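# Flip the toast in the pan with a turner

## Task

Using the steel turner (spatula), flip the toast slice so it rests flat inside the frying pan with its browned side up; letting it fall or tip over from higher than about a finger's width may be judged a drop. Next, put the turner down on the table away from the pan and the toast and not on the hot plate. The hand and arm may never contact the toast or any part of the pan, including the handle, or the attempt fails immediately. The pan and hot plate are loose, and at the end the pan must sit level and centred on the hot plate. At the finish the hand must have fully released the turner and bear none of its weight, and it must have moved away. Nothing may be knocked or placed off the table.

## Robot and tools

Robot: one six-joint arm with a right-handed five-finger hand and one camera, cam_wrist (896x504 pixels), on the wrist. A loose object may occasionally be nudged by an outside push.

Frames. Scene frame: origin on the table top below the arm base, +z up, +y to the left when facing along +x; positions in metres, orientation as a wxyz quaternion. The hand point sits 0.05 m in front of the palm, where a pinch closes. Its own axes: +z along the straightened fingers (fingertips 0.06-0.07 m beyond the point), +y out of the palm, +x across the palm toward the little finger. A bracket on the little-finger side of the wrist juts 0.03 m past the point along +y and 0.11 m across the palm and can collide. Rotating the hand shifts the point slightly.

The row (used by execute_actions and move): 14 numbers, each in [-1, 1], one list for the single arm and hand. Numbers 1-6 are dx, dy, dz, rx, ry, rz: an offset (not a pose) of the hand point from its measured pose at the start of the action, expressed in the hand point's own axes; 1.0 equals 0.6 m or 180 degrees, and rx, ry, rz form one rotation vector. Numbers 7-12 are absolute motor targets in this order: little, ring, middle, index, thumb_bend, thumb_turn. For fingers and thumb_bend +1 is straight and -1 fully curled; for thumb_turn +1 is beside the palm and -1 across in front of it. A pinch is roughly index -0.22, thumb_bend -0.75, thumb_turn -0.57. Number 13 is force_limit: closing stops at about 0 N (at -1) up to 10 N (at +1) at the fingertip, 15 N for both thumb motors; it does not limit opening. Number 14 is speed: near zero at -1 to full at +1, where a full finger stroke takes 0.6 s. For a soft grip close at speed -0.9 or lower. A whole-hand wrap fits objects 0.035-0.08 m thick with the thumb turned in front beforehand.

execute_actions(actions): a list of actions; each action is a table of up to 15 rows, one row per 1/30 s step, and a shorter table repeats its last row until 15 steps. Every row's offset is from the pose at the action's start, not from the previous row; the first action of a call starts from the last reported pose. Each step the commanded pose is clipped to 100 mm and 16 degrees from the measured pose, so large offsets need several actions. An empty list just returns the state and images.

move(target, speed, stop_force, blocking): target is one row whose offset is taken from the pose in the latest result that showed one; the hand travels a straight path there, turning the short way. speed is the path's top speed in m/s, 0.002-0.5 (default 0.25), turning up to twice that in rad/s; paths last 0.5-10 s and stop short if longer. The hand can lag, drift and overshoot speed, especially near full reach. Hand numbers are sent at the start. stop_force (13-80 N, optional) ends the path when the wrist sensor feels that much extra push against the travel direction for two steps; the hand then backs to where it was two steps earlier and holds, possibly pressing harder for about a second. Use it only at low speed and on non-rotating moves, and omit it when lifting off something. blocking=false returns after 0.5 s while the arm keeps going (not allowed with stop_force); check with wait(0), and no other motion commands are accepted until its end shows. The extra move: line reports the ending (done, off_target, moving, held, fault, or contact when stop_force fired) and limits (paced = pose clipped; held = some steps blocked, after which motion can spurt).

wait(seconds): 0-10 s, holding the last command; returns early if a running move ends. stop: brakes a running move (needs braking room). zoom_image(camera, region): camera "cam_wrist", region [x0, y0, x1, y1] in pixels from the top-left, at most 504x504. show_instructions: shows the reference pages. finished_scene(scene): ends the current scene, given by its number, irreversibly; make sure the goal holds first.

Results: state line with end_effector_position, end_effector_quat_wxyz and velocities (m/s, rad/s) in the scene frame (less exact at long reach); "Hand target" is the pose the controller is now heading for; action calls list step positions, with HELD where a step was held back; "pose unreachable" means the clearance check altered or blocked the command. Wrist force and torque [x y z] are in the end-effector axes, pointing from a contact back into the arm, with offsets up to about 5.5 N, noise up to 3.4 N, saturation near 100 N; "no reading" is harmless. hand_measured (positions on the target scale), hand_stopped_by (moving, target, force, stalled, fault) and hand_load_n (positive when pushing the finger open) list the six motors in row order; a lost grip shows as loads near 0. hand_force_limit and hand_speed echo the settings. Motors lock once they stop; resend the same numbers to keep a grip, send a more open target to loosen.

Avoid: hard or fast contact. The arm is stiff; pressing even slightly past a firm surface can trigger a fault. A joint torque at its limit (shoulder pan and lift 290, elbow 132, wrists 47.5 N m, held weight included) or 150 N on any part causes a 10 s stop. MOTOR HOT appears at 70 C; at 85 C the brakes lock until cooled. Never let hand or arm touch the toast or pan; keep the pan level and centred; do not drop the toast from height or push anything off the table; release the turner completely and pull away before finishing. The arm's joints are speed-limited, so after big moves check the pose before continuing.

Each tool is called as name([rows], argument=value, ...), one row to a line, values as JSON.

Reference images:

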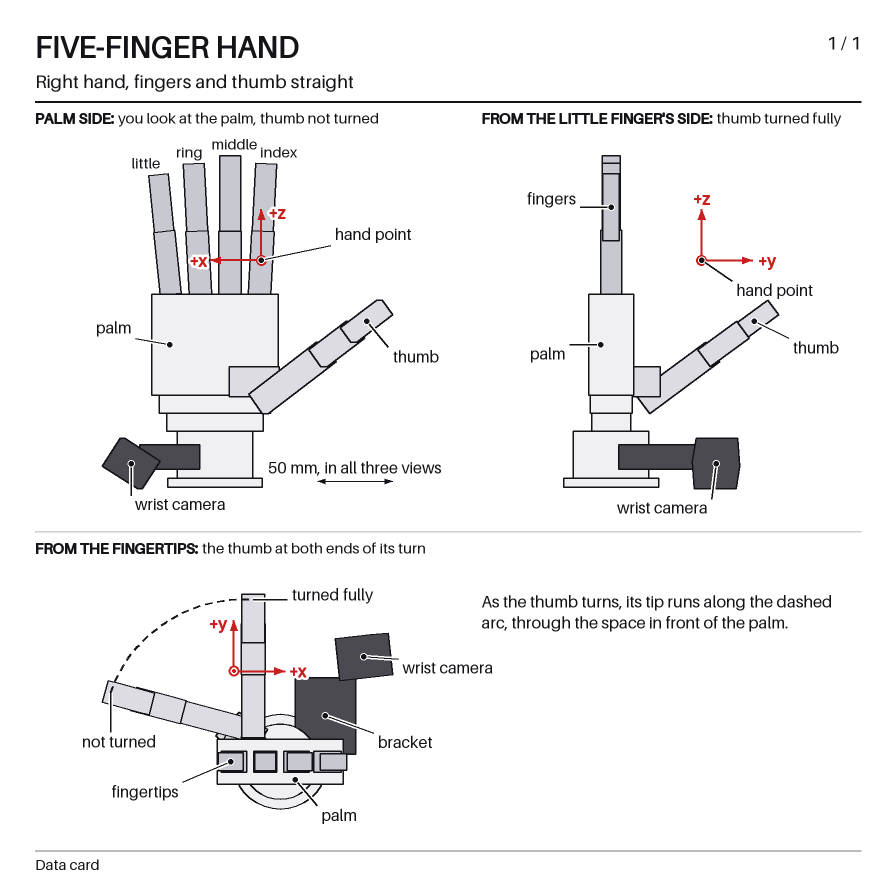

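## Session

execute_actions(actions=[])

Scene clock: 0.00 s.
end_effector_position=(+0.5980, -0.0911, +0.3237) hand_measured=(+1.000, +1.000, +1.000, +1.000, +1.000, +1.000) hand_load_n=(+0.0, +0.0, +0.0, +0.0, +0.0, +0.0) hand_stopped_by=(target, target, target, target, target, target) hand_force_limit=0.00 hand_speed=-0.80 end_effector_quat_wxyz=(-0.265, -0.568, +0.777, +0.063) end_effector_velocity=(+0.000, -0.000, +0.000) end_effector_angular_velocity=(-0.002, -0.002, +0.000)
Joint positions: [-0.327 -0.979  1.374  1.61   1.926 -3.1  ]
Joint velocities: [-0.    -0.001  0.    -0.002  0.001  0.   ]
Wrist force (N, on the end effector, along its own x y z axes, offset not removed): no reading
Wrist torque (N m, same axes, about the end effector's origin, offset not removed): no reading
Hand target: +0.598, -0.091, +0.324; -0.265, -0.568, +0.777, +0.063

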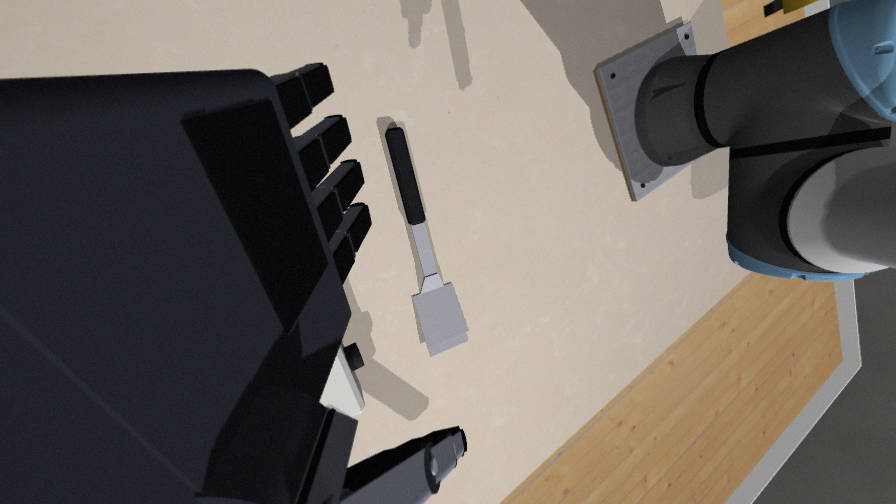

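move(target=[-0.056,-0.046,-0.239,0.2,0,0,1,1,1,1,1,1,0,0.5], speed=0.3)

Scene clock: 17.67 s.
end_effector_position=(+0.6981, -0.0409, +0.4235) hand_measured=(+1.000, +1.000, +1.000, +1.000, +1.000, +1.000) hand_load_n=(+0.0, +0.0, +0.0, +0.0, +0.0, +0.0) hand_stopped_by=(target, target, target, target, target, target) hand_force_limit=0.00 hand_speed=0.50 end_effector_quat_wxyz=(-0.077, -0.622, +0.758, -0.180) end_effector_velocity=(+0.001, +0.001, +0.001) end_effector_angular_velocity=(-0.002, -0.007, +0.003)
Joint positions: [-0.21  -1.146  1.22   1.307  1.905 -3.202]
Joint velocities: [ 0.002 -0.001 -0.001 -0.005  0.    -0.001]
Wrist force (N, on the end effector, along its own x y z axes, offset not removed): [0.0 2.4 2.0]
Wrist torque (N m, same axes, about the end effector's origin, offset not removed): [0.11 -0.02 0.13]
Hand target: +0.698, -0.041, +0.424; -0.076, -0.622, +0.758, -0.180
Off the commanded pose: 0.000 m, 0 deg.
move: done

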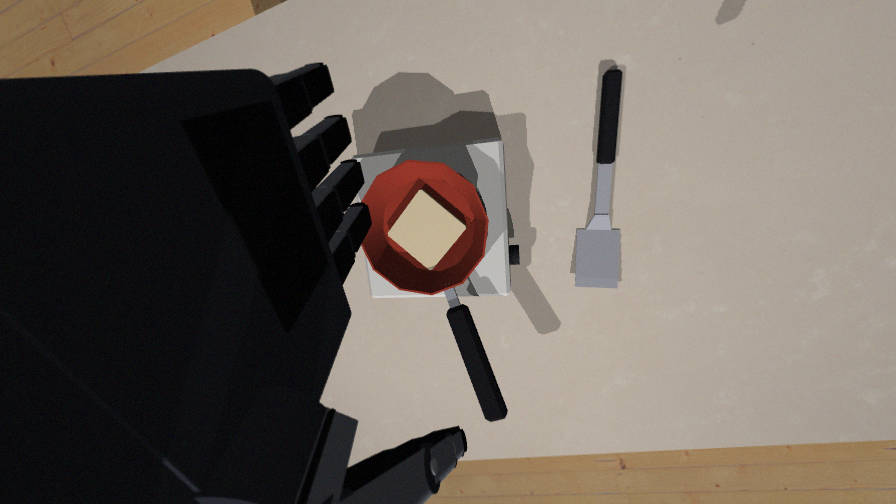

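zoom_image(camera="cam_wrist", region=[340, 50, 660, 320])

Region (340, 50, 660, 320) of cam_wrist's 896x504 image, scaled by 1.575, with more detail than that image has; it fills the top 425 rows of this view, and the rest is white.

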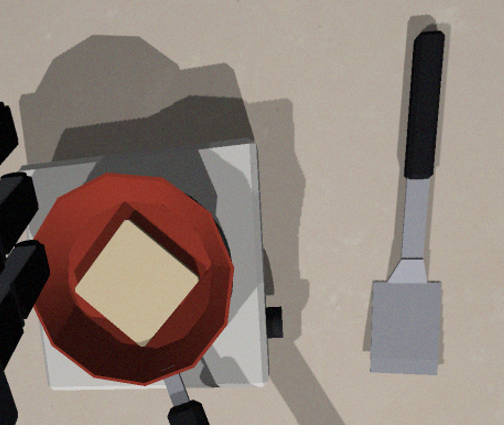

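move(target=[-0.042,0.3995,0.4555,0.188,-0.0995,0.052,1,1,1,1,1,1,0,0.5], speed=0.3)

Scene clock: 50.43 s.
end_effector_position=(+0.5000, -0.0800, +0.1208) hand_measured=(+1.000, +1.000, +1.000, +1.000, +1.000, +1.000) hand_load_n=(+0.0, +0.0, +0.0, +0.0, +0.0, +0.0) hand_stopped_by=(target, target, target, target, target, target) hand_force_limit=0.00 hand_speed=0.50 end_effector_quat_wxyz=(+0.238, -0.575, +0.723, -0.300) end_effector_velocity=(-0.001, -0.001, -0.002) end_effector_angular_velocity=(+0.001, -0.004, -0.000)
Joint positions: [-0.711 -1.605  2.328  0.137  1.225 -3.506]
Joint velocities: [-0.008 -0.     0.005 -0.006 -0.007 -0.003]
Wrist force (N, on the end effector, along its own x y z axes, offset not removed): [-1.4 3.0 1.2]
Wrist torque (N m, same axes, about the end effector's origin, offset not removed): [0.16 0.20 0.10]
Hand target: +0.500, -0.080, +0.121; +0.238, -0.575, +0.723, -0.300
Off the commanded pose: 0.001 m, 0 deg.
move: done

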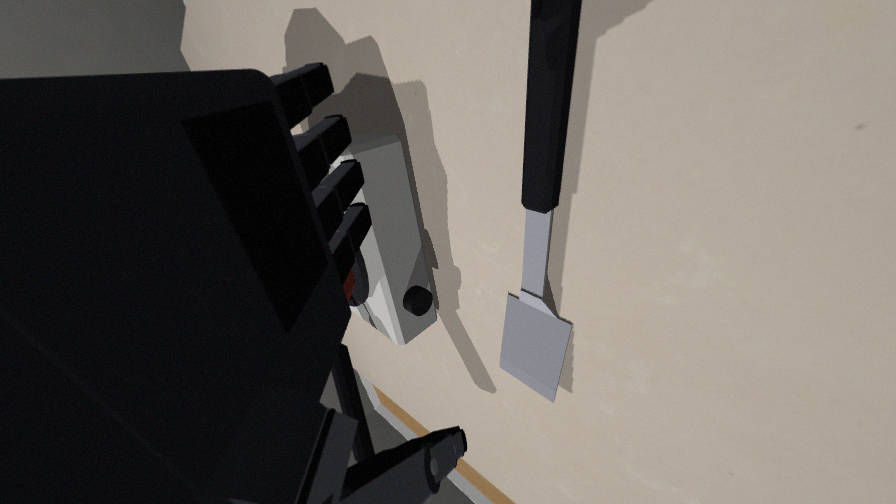

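zoom_image(camera="cam_wrist", region=[470, 170, 630, 420])

zoom_image(camera="cam_wrist", region=[480, 0, 700, 230])

Region (470, 170, 630, 420) of cam_wrist's 896x504 image, scaled by 2.016, with more detail than that image has; it fills the left 323 columns of this view, and the rest is white.

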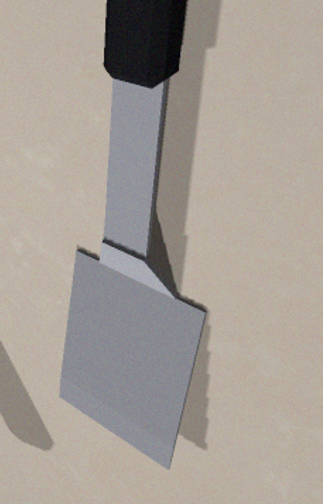

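Region (480, 0, 700, 230) of cam_wrist's 896x504 image, scaled by 2.191, with more detail than that image has; it fills the left 482 columns of this view, and the rest is white.

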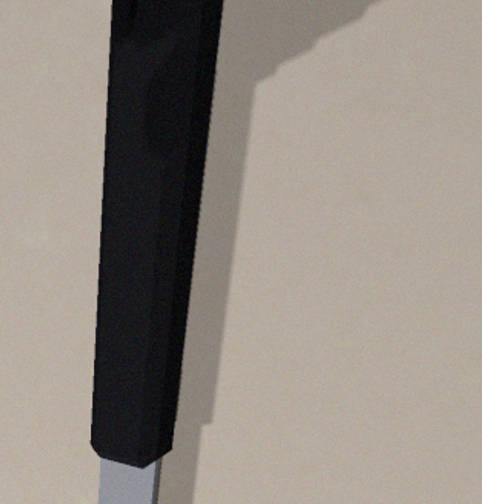

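execute_actions([
  [[0,0,0,0,0,0,0.2,0.2,0.2,0.2,-0.3,-1,0,0.8]],
  [[0,0,0,0,0,0,0.2,0.2,0.2,0.2,-0.3,-1,0,0.8]],
])

Scene clock: 63.17 s.
end_effector_position=(+0.5000, -0.0800, +0.1207) hand_measured=(+0.200, +0.200, +0.200, +0.200, -0.300, -1.000) hand_load_n=(+0.0, +0.0, +0.0, +0.0, +0.0, +0.0) hand_stopped_by=(target, target, target, target, target, target) hand_force_limit=0.00 hand_speed=0.80 end_effector_quat_wxyz=(+0.238, -0.575, +0.723, -0.300) end_effector_velocity=(+0.000, +0.001, -0.000) end_effector_angular_velocity=(+0.002, -0.001, +0.002)
Joint positions: [-0.711 -1.605  2.328  0.137  1.225 -3.506]
Joint velocities: [ 0.     0.001  0.    -0.001 -0.003  0.   ]
Wrist force (N, on the end effector, along its own x y z axes, offset not removed): [-0.9 3.4 1.6]
Wrist torque (N m, same axes, about the end effector's origin, offset not removed): [0.38 -0.05 0.09]
Hand target: +0.500, -0.080, +0.121; +0.238, -0.575, +0.723, -0.300
Off the commanded pose: 0.000 m, 0 deg.
Step readings (end_effector_position; steps 1 to 15: 1st action; 16 to 30: 2nd action):
0: (+0.4999, -0.0800, +0.1205)
1: (+0.4999, -0.0800, +0.1205)
2: (+0.4999, -0.0800, +0.1205)
4: (+0.4999, -0.0799, +0.1205)
8: (+0.4999, -0.0799, +0.1205)
15: (+0.5000, -0.0800, +0.1207)
16: (+0.5000, -0.0800, +0.1207)
17: (+0.5000, -0.0800, +0.1207)
19: (+0.5000, -0.0800, +0.1207)
23: (+0.5000, -0.0800, +0.1207)
30: end_effector_position above

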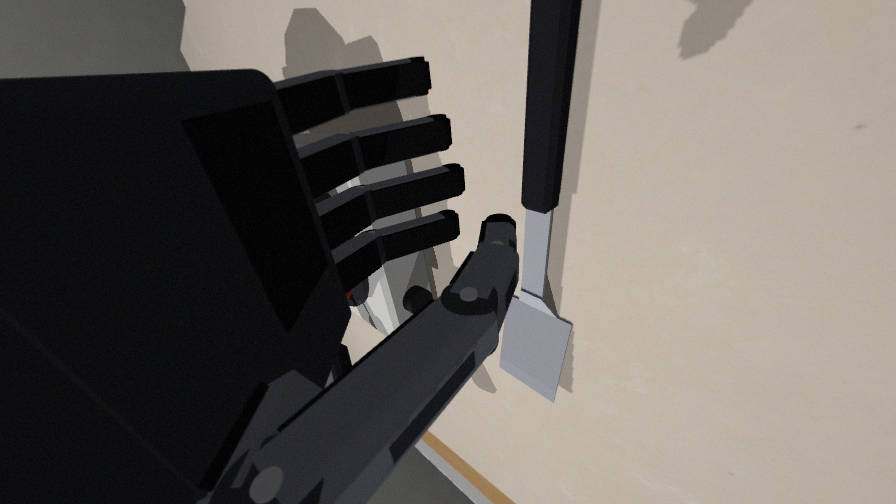

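move(target=[-0.0275,0.027,0.091,0,0,0,0.55,0.55,0.55,0.55,0.4,-1,0,0.8], speed=0.1)

Scene clock: 70.37 s.
end_effector_position=(+0.5302, -0.0700, +0.0707) hand_measured=(+0.550, +0.550, +0.550, +0.550, +0.400, -1.000) hand_load_n=(+0.0, +0.0, +0.0, +0.0, +0.0, +0.0) hand_stopped_by=(target, target, target, target, target, target) hand_force_limit=0.00 hand_speed=0.80 end_effector_quat_wxyz=(+0.238, -0.575, +0.723, -0.300) end_effector_velocity=(+0.001, +0.000, -0.001) end_effector_angular_velocity=(-0.001, -0.000, -0.000)
Joint positions: [-0.63  -1.483  2.32   0.002  1.279 -3.442]
Joint velocities: [ 0.002  0.003 -0.    -0.004  0.002  0.002]
Wrist force (N, on the end effector, along its own x y z axes, offset not removed): [-2.0 2.2 -0.8]
Wrist torque (N m, same axes, about the end effector's origin, offset not removed): [0.22 0.21 0.01]
Hand target: +0.530, -0.070, +0.071; +0.238, -0.575, +0.723, -0.300
Off the commanded pose: 0.000 m, 0 deg.
move: done

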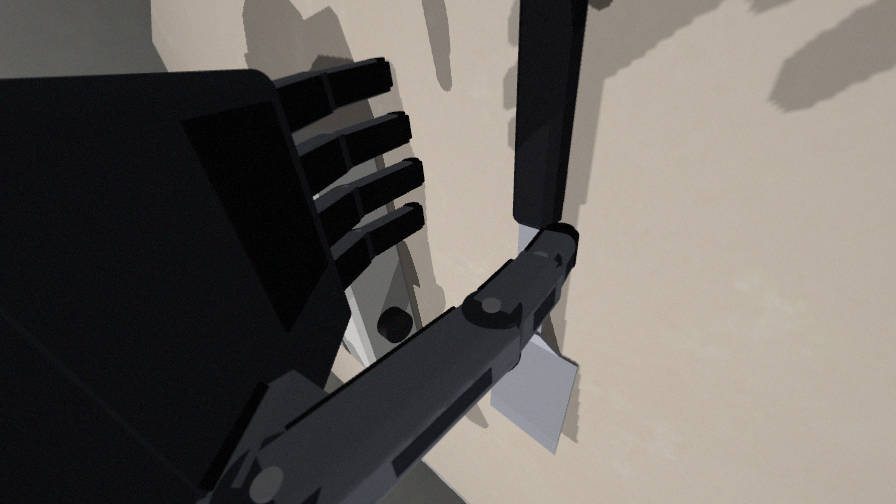

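move(target=[0,0.046,0.03,0,0,0,0.55,0.55,0.55,0.55,0.4,-1,0,0.8], speed=0.04, stop_force=15)

Scene clock: 74.97 s.
end_effector_position=(+0.5236, -0.0684, +0.0385) hand_measured=(+0.550, +0.550, +0.550, +0.550, +0.400, -1.000) hand_load_n=(+0.0, +0.0, +0.0, +0.0, +0.0, +0.0) hand_stopped_by=(target, target, target, target, target, target) hand_force_limit=0.00 hand_speed=0.80 end_effector_quat_wxyz=(+0.238, -0.575, +0.723, -0.300) end_effector_velocity=(-0.001, +0.000, -0.001) end_effector_angular_velocity=(+0.001, +0.000, -0.001)
Joint positions: [-0.637 -1.438  2.355 -0.076  1.274 -3.448]
Joint velocities: [-0.001  0.002  0.002 -0.003 -0.     0.   ]
Wrist force (N, on the end effector, along its own x y z axes, offset not removed): [-0.1 3.5 -0.7]
Wrist torque (N m, same axes, about the end effector's origin, offset not removed): [0.48 -0.01 0.12]
Hand target: +0.524, -0.068, +0.038; +0.238, -0.575, +0.723, -0.300
Off the commanded pose: 0.000 m, 0 deg.
move: done

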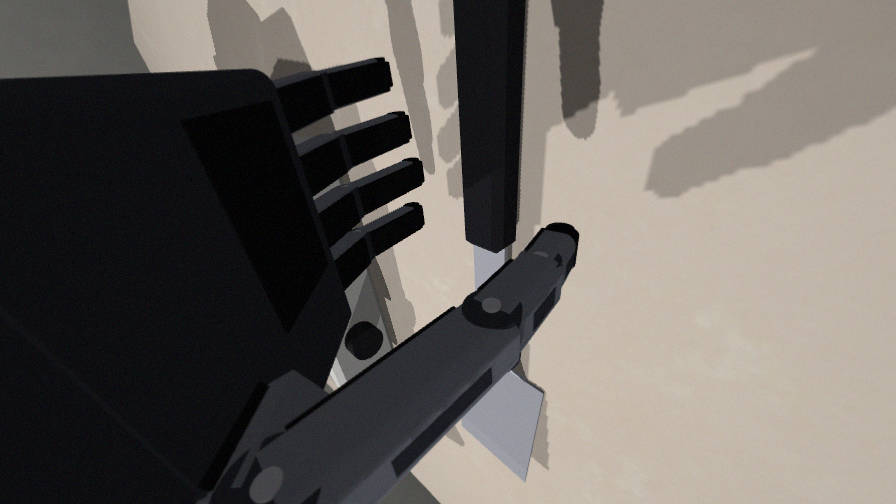

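move(target=[0.025,0.0085,0.0085,0,0,0,0.55,0.55,0.55,0.55,-0.1,-1,0,0.5], speed=0.03)

execute_actions([
  [[0,0,0,0,0,0,0.1,0.1,0.1,0.1,-0.1,-1,0,-0.5]],
  [[0,0,0,0,0,0,0.1,0.1,0.1,0.1,-0.1,-1,0,-0.5]],
])

Scene clock: 78.20 s.
end_effector_position=(+0.5202, -0.0829, +0.0314) hand_measured=(+0.550, +0.550, +0.550, +0.550, -0.100, -1.000) hand_load_n=(+0.0, +0.0, +0.0, +0.0, +0.0, +0.0) hand_stopped_by=(target, target, target, target, target, target) hand_force_limit=0.00 hand_speed=0.50 end_effector_quat_wxyz=(+0.238, -0.575, +0.723, -0.300) end_effector_velocity=(-0.001, -0.002, -0.001) end_effector_angular_velocity=(+0.002, +0.001, -0.000)
Joint positions: [-0.677 -1.422  2.359 -0.086  1.247 -3.479]
Joint velocities: [-0.005  0.003  0.001 -0.001 -0.004 -0.003]
Wrist force (N, on the end effector, along its own x y z axes, offset not removed): [1.0 2.5 1.2]
Wrist torque (N m, same axes, about the end effector's origin, offset not removed): [0.13 -0.17 0.28]
Hand target: +0.520, -0.083, +0.031; +0.238, -0.575, +0.723, -0.300
Off the commanded pose: 0.000 m, 0 deg.
move: done

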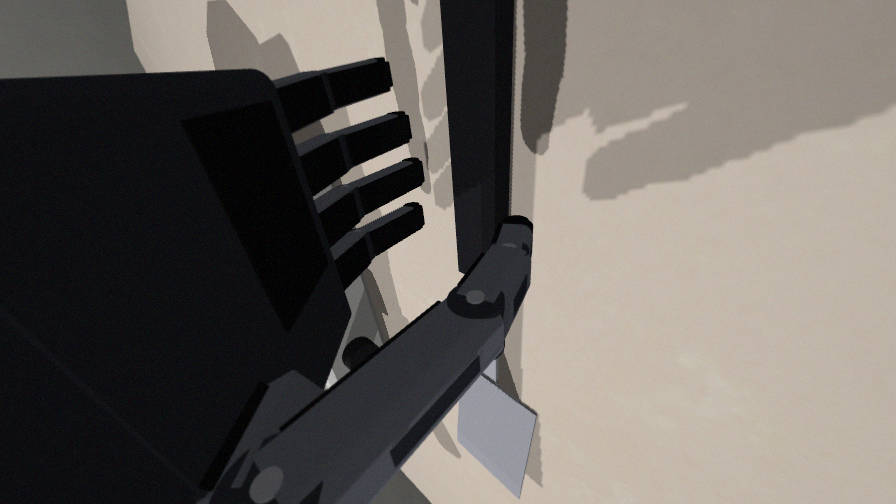

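Scene clock: 79.20 s.
end_effector_position=(+0.5202, -0.0829, +0.0313) hand_measured=(+0.100, +0.100, +0.100, +0.100, -0.100, -1.000) hand_load_n=(+0.0, +0.0, +0.0, +0.0, +0.0, +0.0) hand_stopped_by=(target, target, target, target, target, target) hand_force_limit=0.00 hand_speed=-0.50 end_effector_quat_wxyz=(+0.238, -0.575, +0.723, -0.300) end_effector_velocity=(+0.000, +0.001, -0.000) end_effector_angular_velocity=(+0.002, +0.000, +0.000)
Joint positions: [-0.677 -1.422  2.359 -0.086  1.247 -3.479]
Joint velocities: [ 0.     0.001 -0.     0.    -0.001  0.001]
Wrist force (N, on the end effector, along its own x y z axes, offset not removed): [0.3 1.3 0.5]
Wrist torque (N m, same axes, about the end effector's origin, offset not removed): [0.05 -0.10 0.11]
Hand target: +0.520, -0.083, +0.031; +0.238, -0.575, +0.723, -0.300
Off the commanded pose: 0.000 m, 0 deg.
Step readings (end_effector_position; steps 1 to 15: 1st action; 16 to 30: 2nd action):
0: (+0.5202, -0.0829, +0.0314)
1: (+0.5202, -0.0830, +0.0313)
2: (+0.5202, -0.0830, +0.0313)
4: (+0.5202, -0.0830, +0.0313)
8: (+0.5202, -0.0830, +0.0313)
15: (+0.5202, -0.0829, +0.0313)
16: (+0.5202, -0.0829, +0.0313)
17: (+0.5202, -0.0829, +0.0313)
19: (+0.5202, -0.0829, +0.0313)
23: (+0.5202, -0.0829, +0.0313)
30: end_effector_position above

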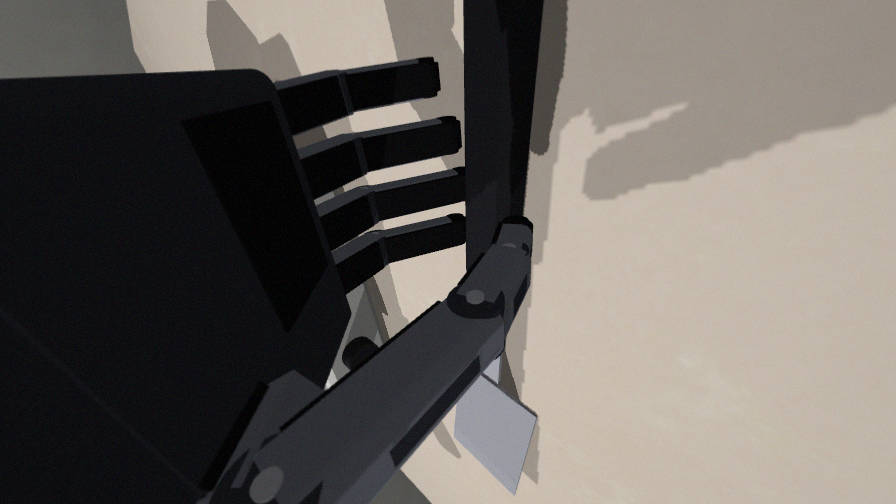

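execute_actions([
  [[0,0.005,0.005,0,0,0,0.15,0.15,0.15,0.15,-0.1,-1,0.3,-0.6]],
  [[0,0,0,0,0,0,-0.5,-0.5,-0.5,-0.5,-0.1,-1,0.3,-0.8]],
  [[0,0,0,0,0,0,-0.5,-0.5,-0.5,-0.5,-0.1,-1,0.3,-0.8]],
  [[0,0,0,0,0,0,-0.5,-0.5,-0.5,-0.5,-0.1,-1,0.3,-0.8]],
])

Scene clock: 82.83 s.
end_effector_position=(+0.5202, -0.0829, +0.0271) hand_measured=(-0.316, -0.268, -0.090, -0.102, -0.094, -1.000) hand_load_n=(+0.0, +6.5, +4.0, +5.5, +11.0, -0.5) hand_stopped_by=(moving, force, force, force, target, target) hand_force_limit=0.30 hand_speed=-0.80 end_effector_quat_wxyz=(+0.238, -0.575, +0.723, -0.300) end_effector_velocity=(-0.000, -0.001, -0.000) end_effector_angular_velocity=(-0.002, +0.000, -0.002)
Joint positions: [-0.677 -1.415  2.362 -0.097  1.247 -3.479]
Joint velocities: [-0.    -0.     0.    -0.001  0.002 -0.   ]
Wrist force (N, on the end effector, along its own x y z axes, offset not removed): [-3.1 -5.6 0.0]
Wrist torque (N m, same axes, about the end effector's origin, offset not removed): [0.00 0.17 -0.37]
Hand target: +0.520, -0.083, +0.027; +0.238, -0.575, +0.723, -0.300
Off the commanded pose: 0.000 m, 0 deg.
Step readings (end_effector_position; steps 1 to 15: 1st action; 16 to 30: 2nd action; 31 to 45: 3rd action; 46 to 60: 4th action):
0: (+0.5202, -0.0829, +0.0313)
1: (+0.5202, -0.0829, +0.0312)
2: (+0.5202, -0.0829, +0.0303)
4: (+0.5202, -0.0829, +0.0287)
8: (+0.5202, -0.0829, +0.0275)
15: (+0.5203, -0.0830, +0.0272)
16: (+0.5203, -0.0830, +0.0272)
17: (+0.5203, -0.0830, +0.0272)
19: (+0.5203, -0.0830, +0.0272)
23: (+0.5202, -0.0829, +0.0271)
30: (+0.5202, -0.0829, +0.0271)
31: (+0.5202, -0.0829, +0.0271)
32: (+0.5202, -0.0829, +0.0271)
34: (+0.5202, -0.0829, +0.0271)
38: (+0.5202, -0.0829, +0.0271)
45: (+0.5202, -0.0829, +0.0271)
46: (+0.5202, -0.0829, +0.0271)
47: (+0.5202, -0.0829, +0.0271)
49: (+0.5202, -0.0829, +0.0271)
53: (+0.5202, -0.0829, +0.0271)
60: end_effector_position above

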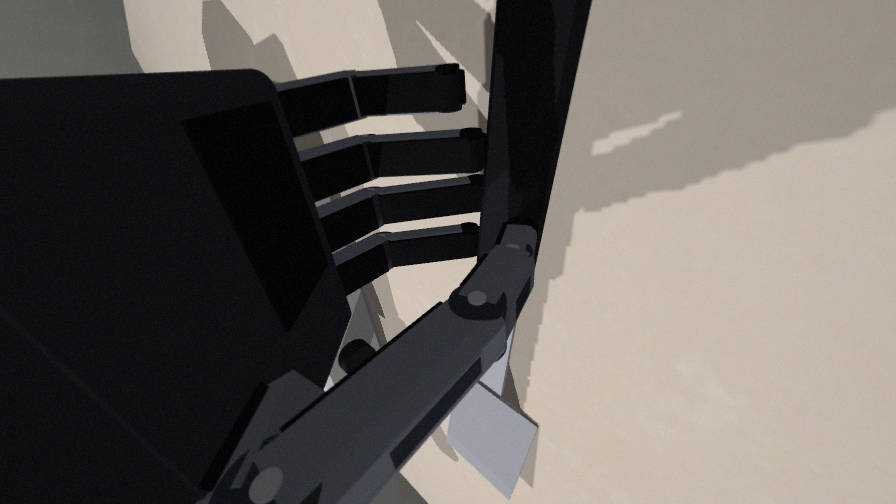

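execute_actions([
  [[0,0,0,0,0,0,0.35,0.35,0.35,0.35,0.3,-1,0.3,0]],
  [[0,0,0,0,0,0,0.35,0.35,0.35,0.35,0.3,-1,0.3,0]],
])

move(target=[0,0.03,0.005,0,0,0,0.35,0.35,0.35,0.35,0.3,-1,0.3,0], speed=0.006, stop_force=13)

Scene clock: 88.30 s.
end_effector_position=(+0.5202, -0.0829, +0.0271) hand_measured=(+0.350, +0.350, +0.152, +0.350, +0.300, -1.000) hand_load_n=(+0.0, +0.0, -11.5, +0.0, +0.0, +0.0) hand_stopped_by=(target, target, stalled, target, target, target) hand_force_limit=0.30 hand_speed=0.00 end_effector_quat_wxyz=(+0.238, -0.575, +0.723, -0.300) end_effector_velocity=(+0.000, +0.000, +0.000) end_effector_angular_velocity=(+0.000, -0.001, +0.001)
Joint positions: [-0.677 -1.415  2.362 -0.097  1.247 -3.479]
Joint velocities: [-0.    -0.     0.    -0.    -0.002 -0.001]
Wrist force (N, on the end effector, along its own x y z axes, offset not removed): [0.8 0.1 -13.9]
Wrist torque (N m, same axes, about the end effector's origin, offset not removed): [0.18 0.25 0.06]
Hand target: +0.520, -0.083, +0.027; +0.238, -0.575, +0.723, -0.300
Off the commanded pose: 0.000 m, 0 deg.
Step readings (end_effector_position; steps 1 to 15: 1st action; 16 to 30: 2nd action):
0: (+0.5202, -0.0829, +0.0271)
1: (+0.5202, -0.0829, +0.0271)
2: (+0.5202, -0.0829, +0.0271)
4: (+0.5202, -0.0829, +0.0271)
8: (+0.5202, -0.0829, +0.0271)
15: (+0.5202, -0.0829, +0.0271)
16: (+0.5202, -0.0829, +0.0271)
17: (+0.5202, -0.0829, +0.0271)
19: (+0.5202, -0.0829, +0.0271)
23: (+0.5202, -0.0829, +0.0271)
30: end_effector_position above

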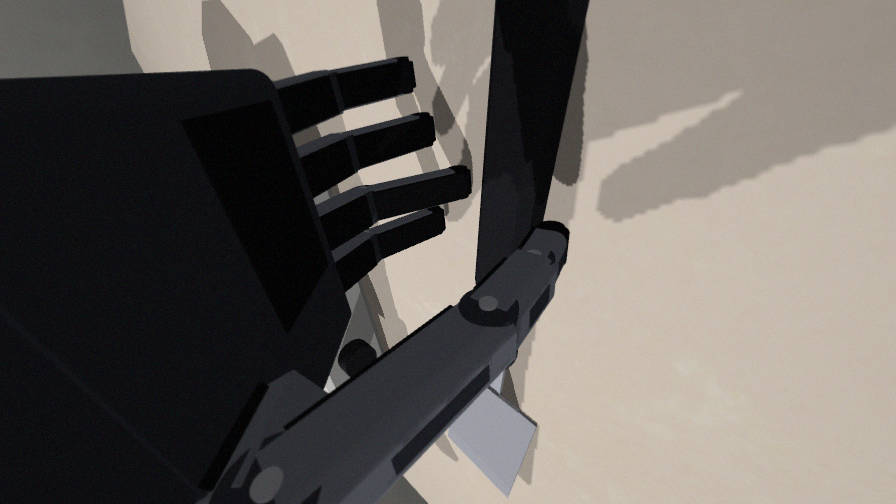

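Scene clock: 88.80 s.
end_effector_position=(+0.5198, -0.0828, +0.0265) hand_measured=(+0.350, +0.350, +0.152, +0.350, +0.300, -1.000) hand_load_n=(+0.0, +0.0, -11.0, +0.0, +0.0, +0.0) hand_stopped_by=(target, target, stalled, target, target, target) hand_force_limit=0.30 hand_speed=0.00 end_effector_quat_wxyz=(+0.238, -0.575, +0.723, -0.300) end_effector_velocity=(+0.000, +0.000, +0.000) end_effector_angular_velocity=(+0.002, +0.004, -0.001)
Joint positions: [-0.677 -1.414  2.363 -0.098  1.247 -3.479]
Joint velocities: [ 0.001  0.001 -0.003  0.005  0.001  0.001]
Wrist force (N, on the end effector, along its own x y z axes, offset not removed): [-1.0 -18.3 -25.3]
Wrist torque (N m, same axes, about the end effector's origin, offset not removed): [1.11 0.53 -0.31]
Hand target: +0.520, -0.083, +0.027; +0.238, -0.575, +0.723, -0.300
Off the commanded pose: 0.018 m, 0 deg.
move: contact

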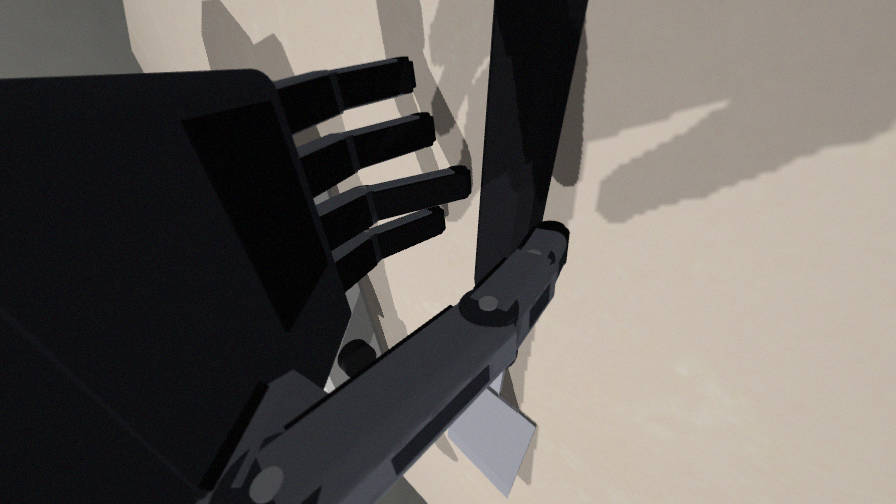

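execute_actions([
  [[0,-0.012,-0.012,0,0,0,0.3,0.3,0.3,0.3,0.25,-1,0.3,0]],
  [[0,0.007,-0.007,-0.067,0,0,0.3,0.3,0.3,0.3,0.25,-1,0.3,0]],
  [[0,0,0,0,0,0,0.3,0.3,0.3,0.3,0.25,-1,0.3,0]],
])

Scene clock: 94.17 s.
end_effector_position=(+0.5141, -0.0815, +0.0366) hand_measured=(+0.300, +0.300, +0.300, +0.300, +0.250, -1.000) hand_load_n=(+0.0, +0.0, +0.0, +0.0, +0.0, +0.0) hand_stopped_by=(target, target, target, target, target, target) hand_force_limit=0.30 hand_speed=0.00 end_effector_quat_wxyz=(+0.177, -0.596, +0.750, -0.223) end_effector_velocity=(+0.000, -0.000, +0.000) end_effector_angular_velocity=(-0.000, -0.001, -0.001)
Joint positions: [-0.625 -1.357  2.241  0.159  1.348 -3.491]
Joint velocities: [-0.    -0.     0.001 -0.001  0.     0.001]
Wrist force (N, on the end effector, along its own x y z axes, offset not removed): [3.3 3.1 1.7]
Wrist torque (N m, same axes, about the end effector's origin, offset not removed): [0.29 -0.53 0.32]
Hand target: +0.514, -0.081, +0.037; +0.177, -0.596, +0.750, -0.224
Off the commanded pose: 0.000 m, 0 deg.
Step readings (end_effector_position; steps 1 to 15: 1st action; 16 to 30: 2nd action; 31 to 45: 3rd action):
0: (+0.5199, -0.0829, +0.0267)
1: (+0.5200, -0.0829, +0.0271)
2: (+0.5200, -0.0829, +0.0290)
4: (+0.5199, -0.0828, +0.0327)
8: (+0.5198, -0.0828, +0.0358)
15: (+0.5198, -0.0828, +0.0366)
16: (+0.5200, -0.0827, +0.0365)
17: (+0.5218, -0.0834, +0.0354)
19: (+0.5229, -0.0861, +0.0365)
23: (+0.5159, -0.0825, +0.0374)
30: (+0.5141, -0.0815, +0.0366)
31: (+0.5141, -0.0814, +0.0366)
32: (+0.5141, -0.0814, +0.0366)
34: (+0.5141, -0.0815, +0.0366)
38: (+0.5142, -0.0815, +0.0366)
45: end_effector_position above

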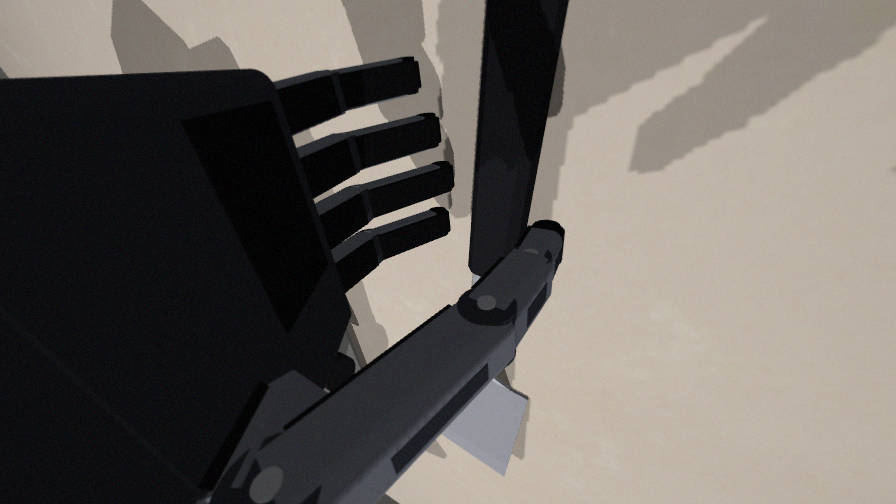

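move(target=[0,0,-0.004,0.133,0,0,0.3,0.3,0.3,0.3,0.25,-1,0.3,0], speed=0.1)

Scene clock: 98.17 s.
end_effector_position=(+0.5128, -0.0813, +0.0388) hand_measured=(+0.300, +0.300, +0.300, +0.300, +0.250, -1.000) hand_load_n=(+0.0, +0.0, +0.0, +0.0, +0.0, +0.0) hand_stopped_by=(target, target, target, target, target, target) hand_force_limit=0.30 hand_speed=0.00 end_effector_quat_wxyz=(+0.297, -0.547, +0.688, -0.374) end_effector_velocity=(+0.000, +0.000, +0.000) end_effector_angular_velocity=(-0.001, -0.010, +0.001)
Joint positions: [-0.759 -1.508  2.498 -0.331  1.12  -3.459]
Joint velocities: [-0.003 -0.002  0.005 -0.012 -0.007  0.002]
Wrist force (N, on the end effector, along its own x y z axes, offset not removed): [-0.7 5.1 0.0]
Wrist torque (N m, same axes, about the end effector's origin, offset not removed): [0.66 0.07 0.19]
Hand target: +0.513, -0.081, +0.039; +0.297, -0.547, +0.688, -0.374
Off the commanded pose: 0.000 m, 0 deg.
move: done

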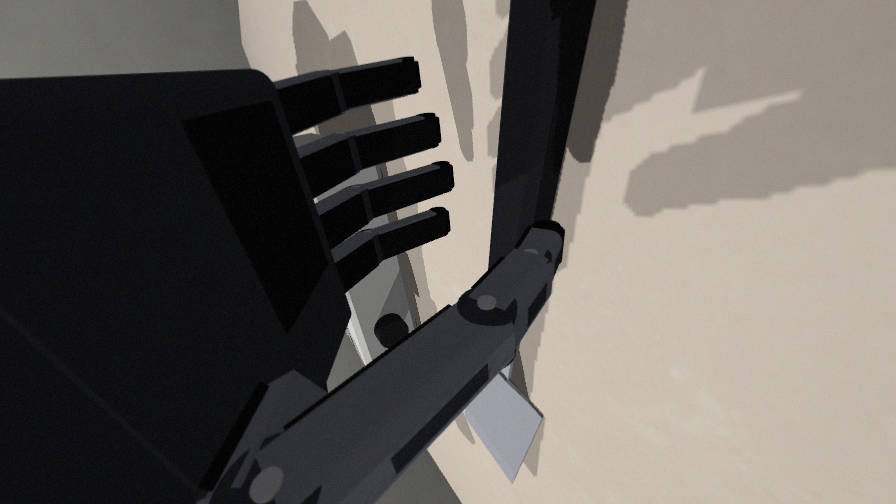

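move(target=[0,0.018,0.012,0,0,0,0.2,0.2,0.2,0.2,0.15,-1,0.3,0], speed=0.008, stop_force=13)

Scene clock: 101.00 s.
end_effector_position=(+0.5129, -0.0813, +0.0259) hand_measured=(+0.200, +0.200, +0.200, +0.200, +0.150, -1.000) hand_load_n=(+0.0, +0.0, +0.0, +0.0, +0.0, +0.0) hand_stopped_by=(target, target, target, target, target, target) hand_force_limit=0.30 hand_speed=0.00 end_effector_quat_wxyz=(+0.297, -0.547, +0.688, -0.374) end_effector_velocity=(+0.000, -0.000, -0.001) end_effector_angular_velocity=(-0.001, -0.000, -0.001)
Joint positions: [-0.759 -1.478  2.506 -0.368  1.12  -3.459]
Joint velocities: [-0.     0.002  0.001 -0.003  0.001  0.   ]
Wrist force (N, on the end effector, along its own x y z axes, offset not removed): [-2.6 2.2 0.2]
Wrist torque (N m, same axes, about the end effector's origin, offset not removed): [0.27 0.40 -0.01]
Hand target: +0.513, -0.081, +0.026; +0.297, -0.547, +0.688, -0.374
Off the commanded pose: 0.000 m, 0 deg.
move: done

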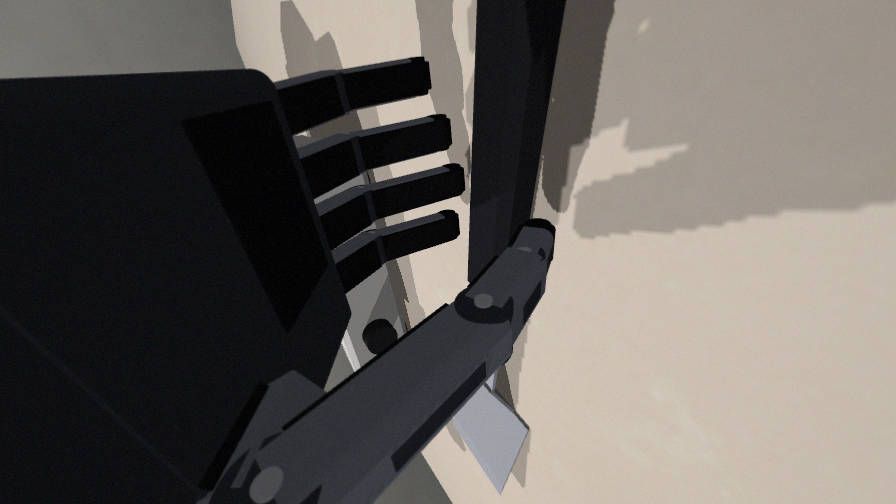

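No contact yet; go lower.

move(target=[0,0.011,0.007,0,0,0,0.2,0.2,0.2,0.2,0.05,-1,0.3,0], speed=0.005, stop_force=13)

Scene clock: 103.17 s.
end_effector_position=(+0.5129, -0.0813, +0.0215) hand_measured=(+0.200, +0.200, +0.200, +0.200, +0.050, -1.000) hand_load_n=(+0.0, +0.0, -1.0, +0.0, +0.0, +0.0) hand_stopped_by=(target, target, target, target, target, target) hand_force_limit=0.30 hand_speed=0.00 end_effector_quat_wxyz=(+0.297, -0.547, +0.688, -0.374) end_effector_velocity=(-0.001, +0.001, +0.001) end_effector_angular_velocity=(+0.002, +0.002, +0.000)
Joint positions: [-0.759 -1.468  2.509 -0.381  1.12  -3.459]
Joint velocities: [ 0.    -0.003  0.     0.005  0.     0.   ]
Wrist force (N, on the end effector, along its own x y z axes, offset not removed): [-1.3 -14.8 -13.3]
Wrist torque (N m, same axes, about the end effector's origin, offset not removed): [1.02 0.33 -0.27]
Hand target: +0.513, -0.081, +0.022; +0.297, -0.547, +0.688, -0.374
Off the commanded pose: 0.003 m, 0 deg.
move: contact

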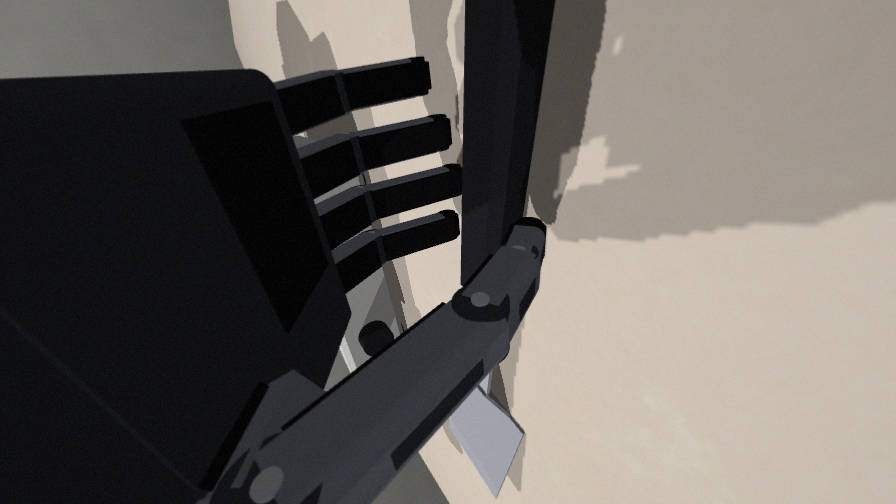

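execute_actions([
  [[0,-0.0035,-0.0023,0,0,0,0.2,0.2,0.2,0.2,0.05,-1,0.3,-0.8]],
  [[0,0,0,0,0,0,-0.6,-0.6,-0.6,-0.6,-0.5,-1,0.3,-0.85]],
  [[0,0,0,0,0,0,-0.6,-0.6,-0.6,-0.6,-0.5,-1,0.3,-0.85]],
  [[0,0,0,0,0,0,-0.6,-0.6,-0.6,-0.6,-0.5,-1,0.3,-0.85]],
  [[0,0,0,0,0,0,-0.6,-0.6,-0.6,-0.6,-0.5,-1,0.3,-0.85]],
])

Scene clock: 106.83 s.
end_effector_position=(+0.5129, -0.0813, +0.0240) hand_measured=(-0.274, -0.112, -0.046, -0.046, -0.090, -1.000) hand_load_n=(+0.0, +8.0, +5.5, +5.0, +11.5, -4.0) hand_stopped_by=(moving, force, force, force, force, target) hand_force_limit=0.30 hand_speed=-0.85 end_effector_quat_wxyz=(+0.297, -0.547, +0.688, -0.374) end_effector_velocity=(-0.000, -0.001, -0.000) end_effector_angular_velocity=(-0.001, +0.001, -0.002)
Joint positions: [-0.759 -1.474  2.507 -0.374  1.12  -3.459]
Joint velocities: [-0.     0.    -0.    -0.     0.002  0.   ]
Wrist force (N, on the end effector, along its own x y z axes, offset not removed): [0.8 1.4 0.7]
Wrist torque (N m, same axes, about the end effector's origin, offset not removed): [0.32 -0.29 0.16]
Hand target: +0.513, -0.081, +0.024; +0.297, -0.547, +0.688, -0.374
Off the commanded pose: 0.000 m, 0 deg.
Step readings (end_effector_position; steps 1 to 15: 1st action; 16 to 30: 2nd action; 31 to 45: 3rd action; 46 to 60: 4th action; 61 to 75: 5th action):
0: (+0.5129, -0.0813, +0.0218)
1: (+0.5129, -0.0813, +0.0219)
2: (+0.5129, -0.0813, +0.0223)
4: (+0.5128, -0.0812, +0.0231)
8: (+0.5128, -0.0812, +0.0238)
15: (+0.5128, -0.0813, +0.0240)
16: (+0.5128, -0.0813, +0.0240)
17: (+0.5128, -0.0813, +0.0240)
19: (+0.5128, -0.0813, +0.0240)
23: (+0.5128, -0.0813, +0.0240)
30: (+0.5128, -0.0813, +0.0240)
31: (+0.5128, -0.0813, +0.0240)
32: (+0.5128, -0.0813, +0.0240)
34: (+0.5128, -0.0813, +0.0240)
38: (+0.5128, -0.0813, +0.0240)
45: (+0.5128, -0.0813, +0.0240)
46: (+0.5128, -0.0813, +0.0240)
47: (+0.5128, -0.0813, +0.0240)
49: (+0.5128, -0.0813, +0.0240)
53: (+0.5128, -0.0813, +0.0240)
60: (+0.5129, -0.0813, +0.0240)
61: (+0.5129, -0.0813, +0.0240)
62: (+0.5129, -0.0813, +0.0240)
64: (+0.5129, -0.0813, +0.0240)
68: (+0.5129, -0.0813, +0.0240)
75: end_effector_position above

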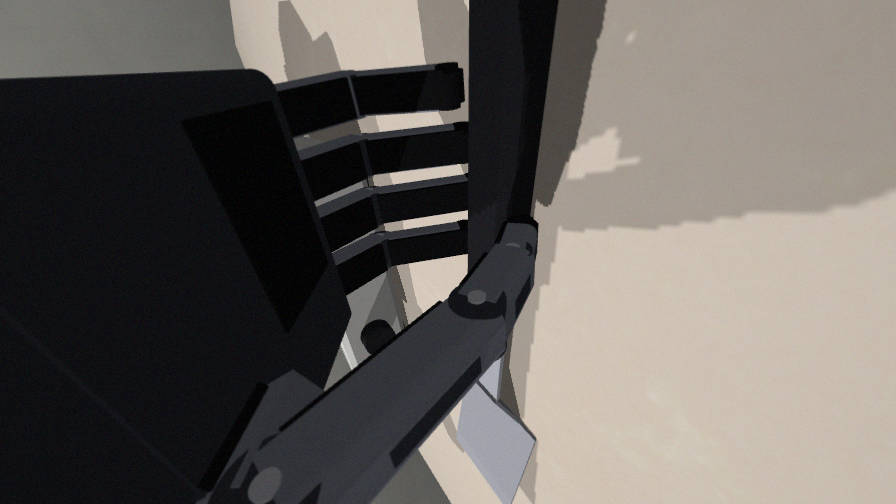

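move(target=[0,-0.07,-0.045,0,0,0,-0.6,-0.6,-0.6,-0.6,-0.5,-1,0.3,-0.85], speed=0.04)

Scene clock: 110.90 s.
end_effector_position=(+0.5131, -0.0813, +0.0739) hand_measured=(-0.600, -0.114, -0.046, -0.046, -0.090, -1.000) hand_load_n=(+0.0, +3.0, +5.0, +6.0, +12.5, +0.0) hand_stopped_by=(target, force, force, force, force, target) hand_force_limit=0.30 hand_speed=-0.85 end_effector_quat_wxyz=(+0.297, -0.547, +0.688, -0.374) end_effector_velocity=(-0.000, -0.000, +0.002) end_effector_angular_velocity=(-0.000, -0.000, -0.001)
Joint positions: [-0.759 -1.583  2.472 -0.23   1.12  -3.459]
Joint velocities: [-0.001 -0.004 -0.001  0.005  0.    -0.   ]
Wrist force (N, on the end effector, along its own x y z axes, offset not removed): [1.2 4.9 2.8]
Wrist torque (N m, same axes, about the end effector's origin, offset not removed): [0.26 -0.17 0.19]
Hand target: +0.513, -0.081, +0.074; +0.297, -0.547, +0.688, -0.374
Off the commanded pose: 0.000 m, 0 deg.
move: done

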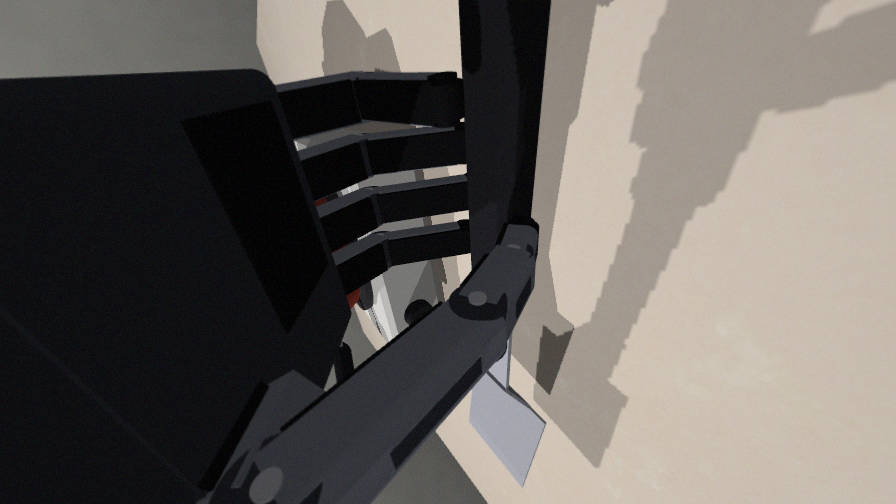

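execute_actions([
  [[0,0,0,0,0,0,-0.6,-0.63,-0.63,-0.63,-0.53,-1,0.9,-0.9]],
  [[0,0,0,0,0,0,-0.6,-0.63,-0.63,-0.63,-0.53,-1,0.9,-0.9]],
])

Scene clock: 114.97 s.
end_effector_position=(+0.5132, -0.0814, +0.0740) hand_measured=(-0.600, -0.176, -0.076, -0.082, -0.078, -1.000) hand_load_n=(+0.0, +9.0, +5.0, +10.0, +24.5, +4.0) hand_stopped_by=(target, force, force, force, force, target) hand_force_limit=0.90 hand_speed=-0.90 end_effector_quat_wxyz=(+0.297, -0.547, +0.688, -0.374) end_effector_velocity=(+0.000, -0.001, -0.000) end_effector_angular_velocity=(-0.001, +0.000, -0.001)
Joint positions: [-0.759 -1.583  2.472 -0.23   1.12  -3.459]
Joint velocities: [-0.001  0.001 -0.    -0.001  0.001 -0.   ]
Wrist force (N, on the end effector, along its own x y z axes, offset not removed): [-1.5 4.2 1.6]
Wrist torque (N m, same axes, about the end effector's origin, offset not removed): [0.19 0.34 0.00]
Hand target: +0.513, -0.081, +0.074; +0.297, -0.547, +0.688, -0.374
Off the commanded pose: 0.000 m, 0 deg.
Step readings (end_effector_position; steps 1 to 15: 1st action; 16 to 30: 2nd action):
0: (+0.5131, -0.0813, +0.0741)
1: (+0.5131, -0.0813, +0.0741)
2: (+0.5131, -0.0813, +0.0741)
4: (+0.5131, -0.0814, +0.0741)
8: (+0.5132, -0.0814, +0.0741)
15: (+0.5132, -0.0814, +0.0740)
16: (+0.5132, -0.0814, +0.0740)
17: (+0.5132, -0.0814, +0.0740)
19: (+0.5132, -0.0814, +0.0740)
23: (+0.5132, -0.0814, +0.0740)
30: end_effector_position above

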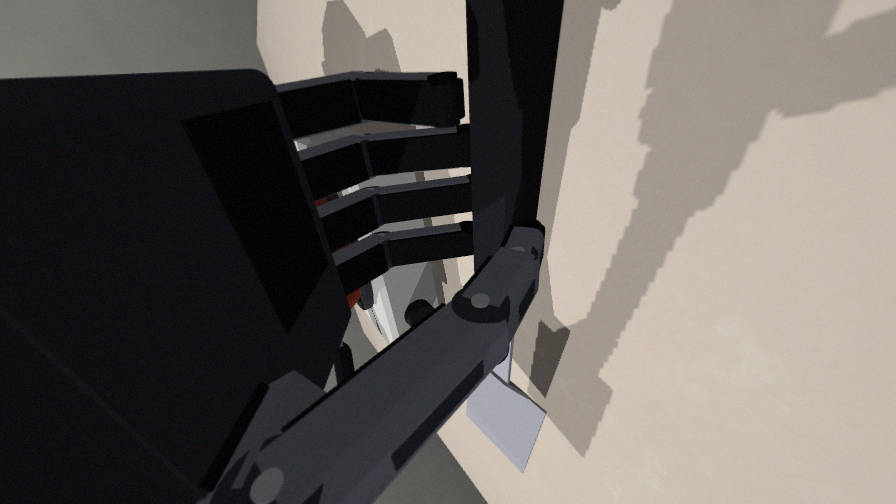

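zoom_image(camera="cam_wrist", region=[440, 340, 600, 500])

Region (440, 340, 600, 500) of cam_wrist's 896x504 image, scaled by 3.150, with more detail than that image has.

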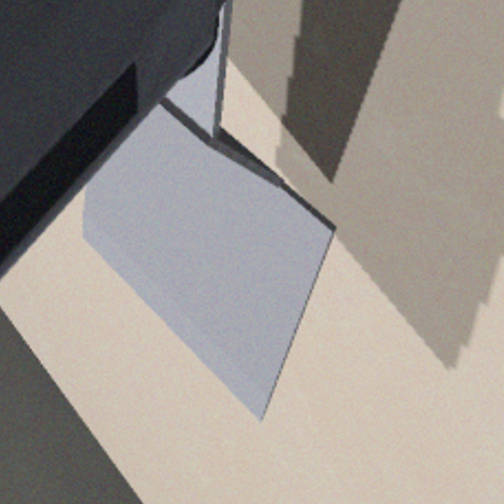

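move(target=[-0.019,-0.422,-0.177,-0.150,0.282,-0.0906,-0.6,-0.63,-0.63,-0.63,-0.53,-1,0.9,-0.9], speed=0.2)

Scene clock: 137.67 s.
end_effector_position=(+0.5635, -0.0807, +0.3439) hand_measured=(-0.600, -0.176, -0.076, -0.082, -0.078, -1.000) hand_load_n=(+0.0, +9.0, +5.5, +10.5, +24.5, +4.5) hand_stopped_by=(target, force, force, force, force, target) hand_force_limit=0.90 hand_speed=-0.90 end_effector_quat_wxyz=(-0.207, -0.476, +0.732, -0.441) end_effector_velocity=(+0.000, +0.000, +0.002) end_effector_angular_velocity=(-0.004, +0.004, -0.007)
Joint positions: [-0.091 -1.336  1.724  0.823  2.535 -3.023]
Joint velocities: [ 0.002  0.005 -0.005  0.014  0.007  0.012]
Wrist force (N, on the end effector, along its own x y z axes, offset not removed): [-3.1 1.5 1.1]
Wrist torque (N m, same axes, about the end effector's origin, offset not removed): [-0.02 0.30 -0.04]
Hand target: +0.564, -0.081, +0.344; -0.207, -0.476, +0.732, -0.441
Off the commanded pose: 0.001 m, 0 deg.
move: done

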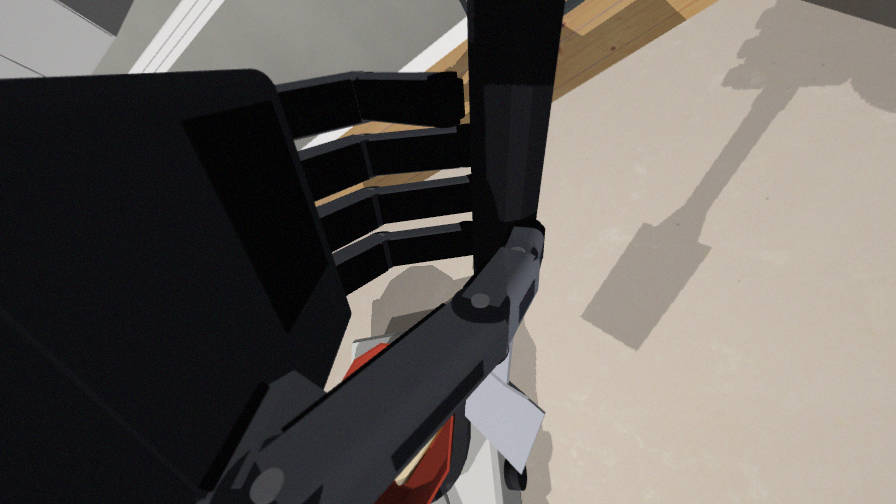

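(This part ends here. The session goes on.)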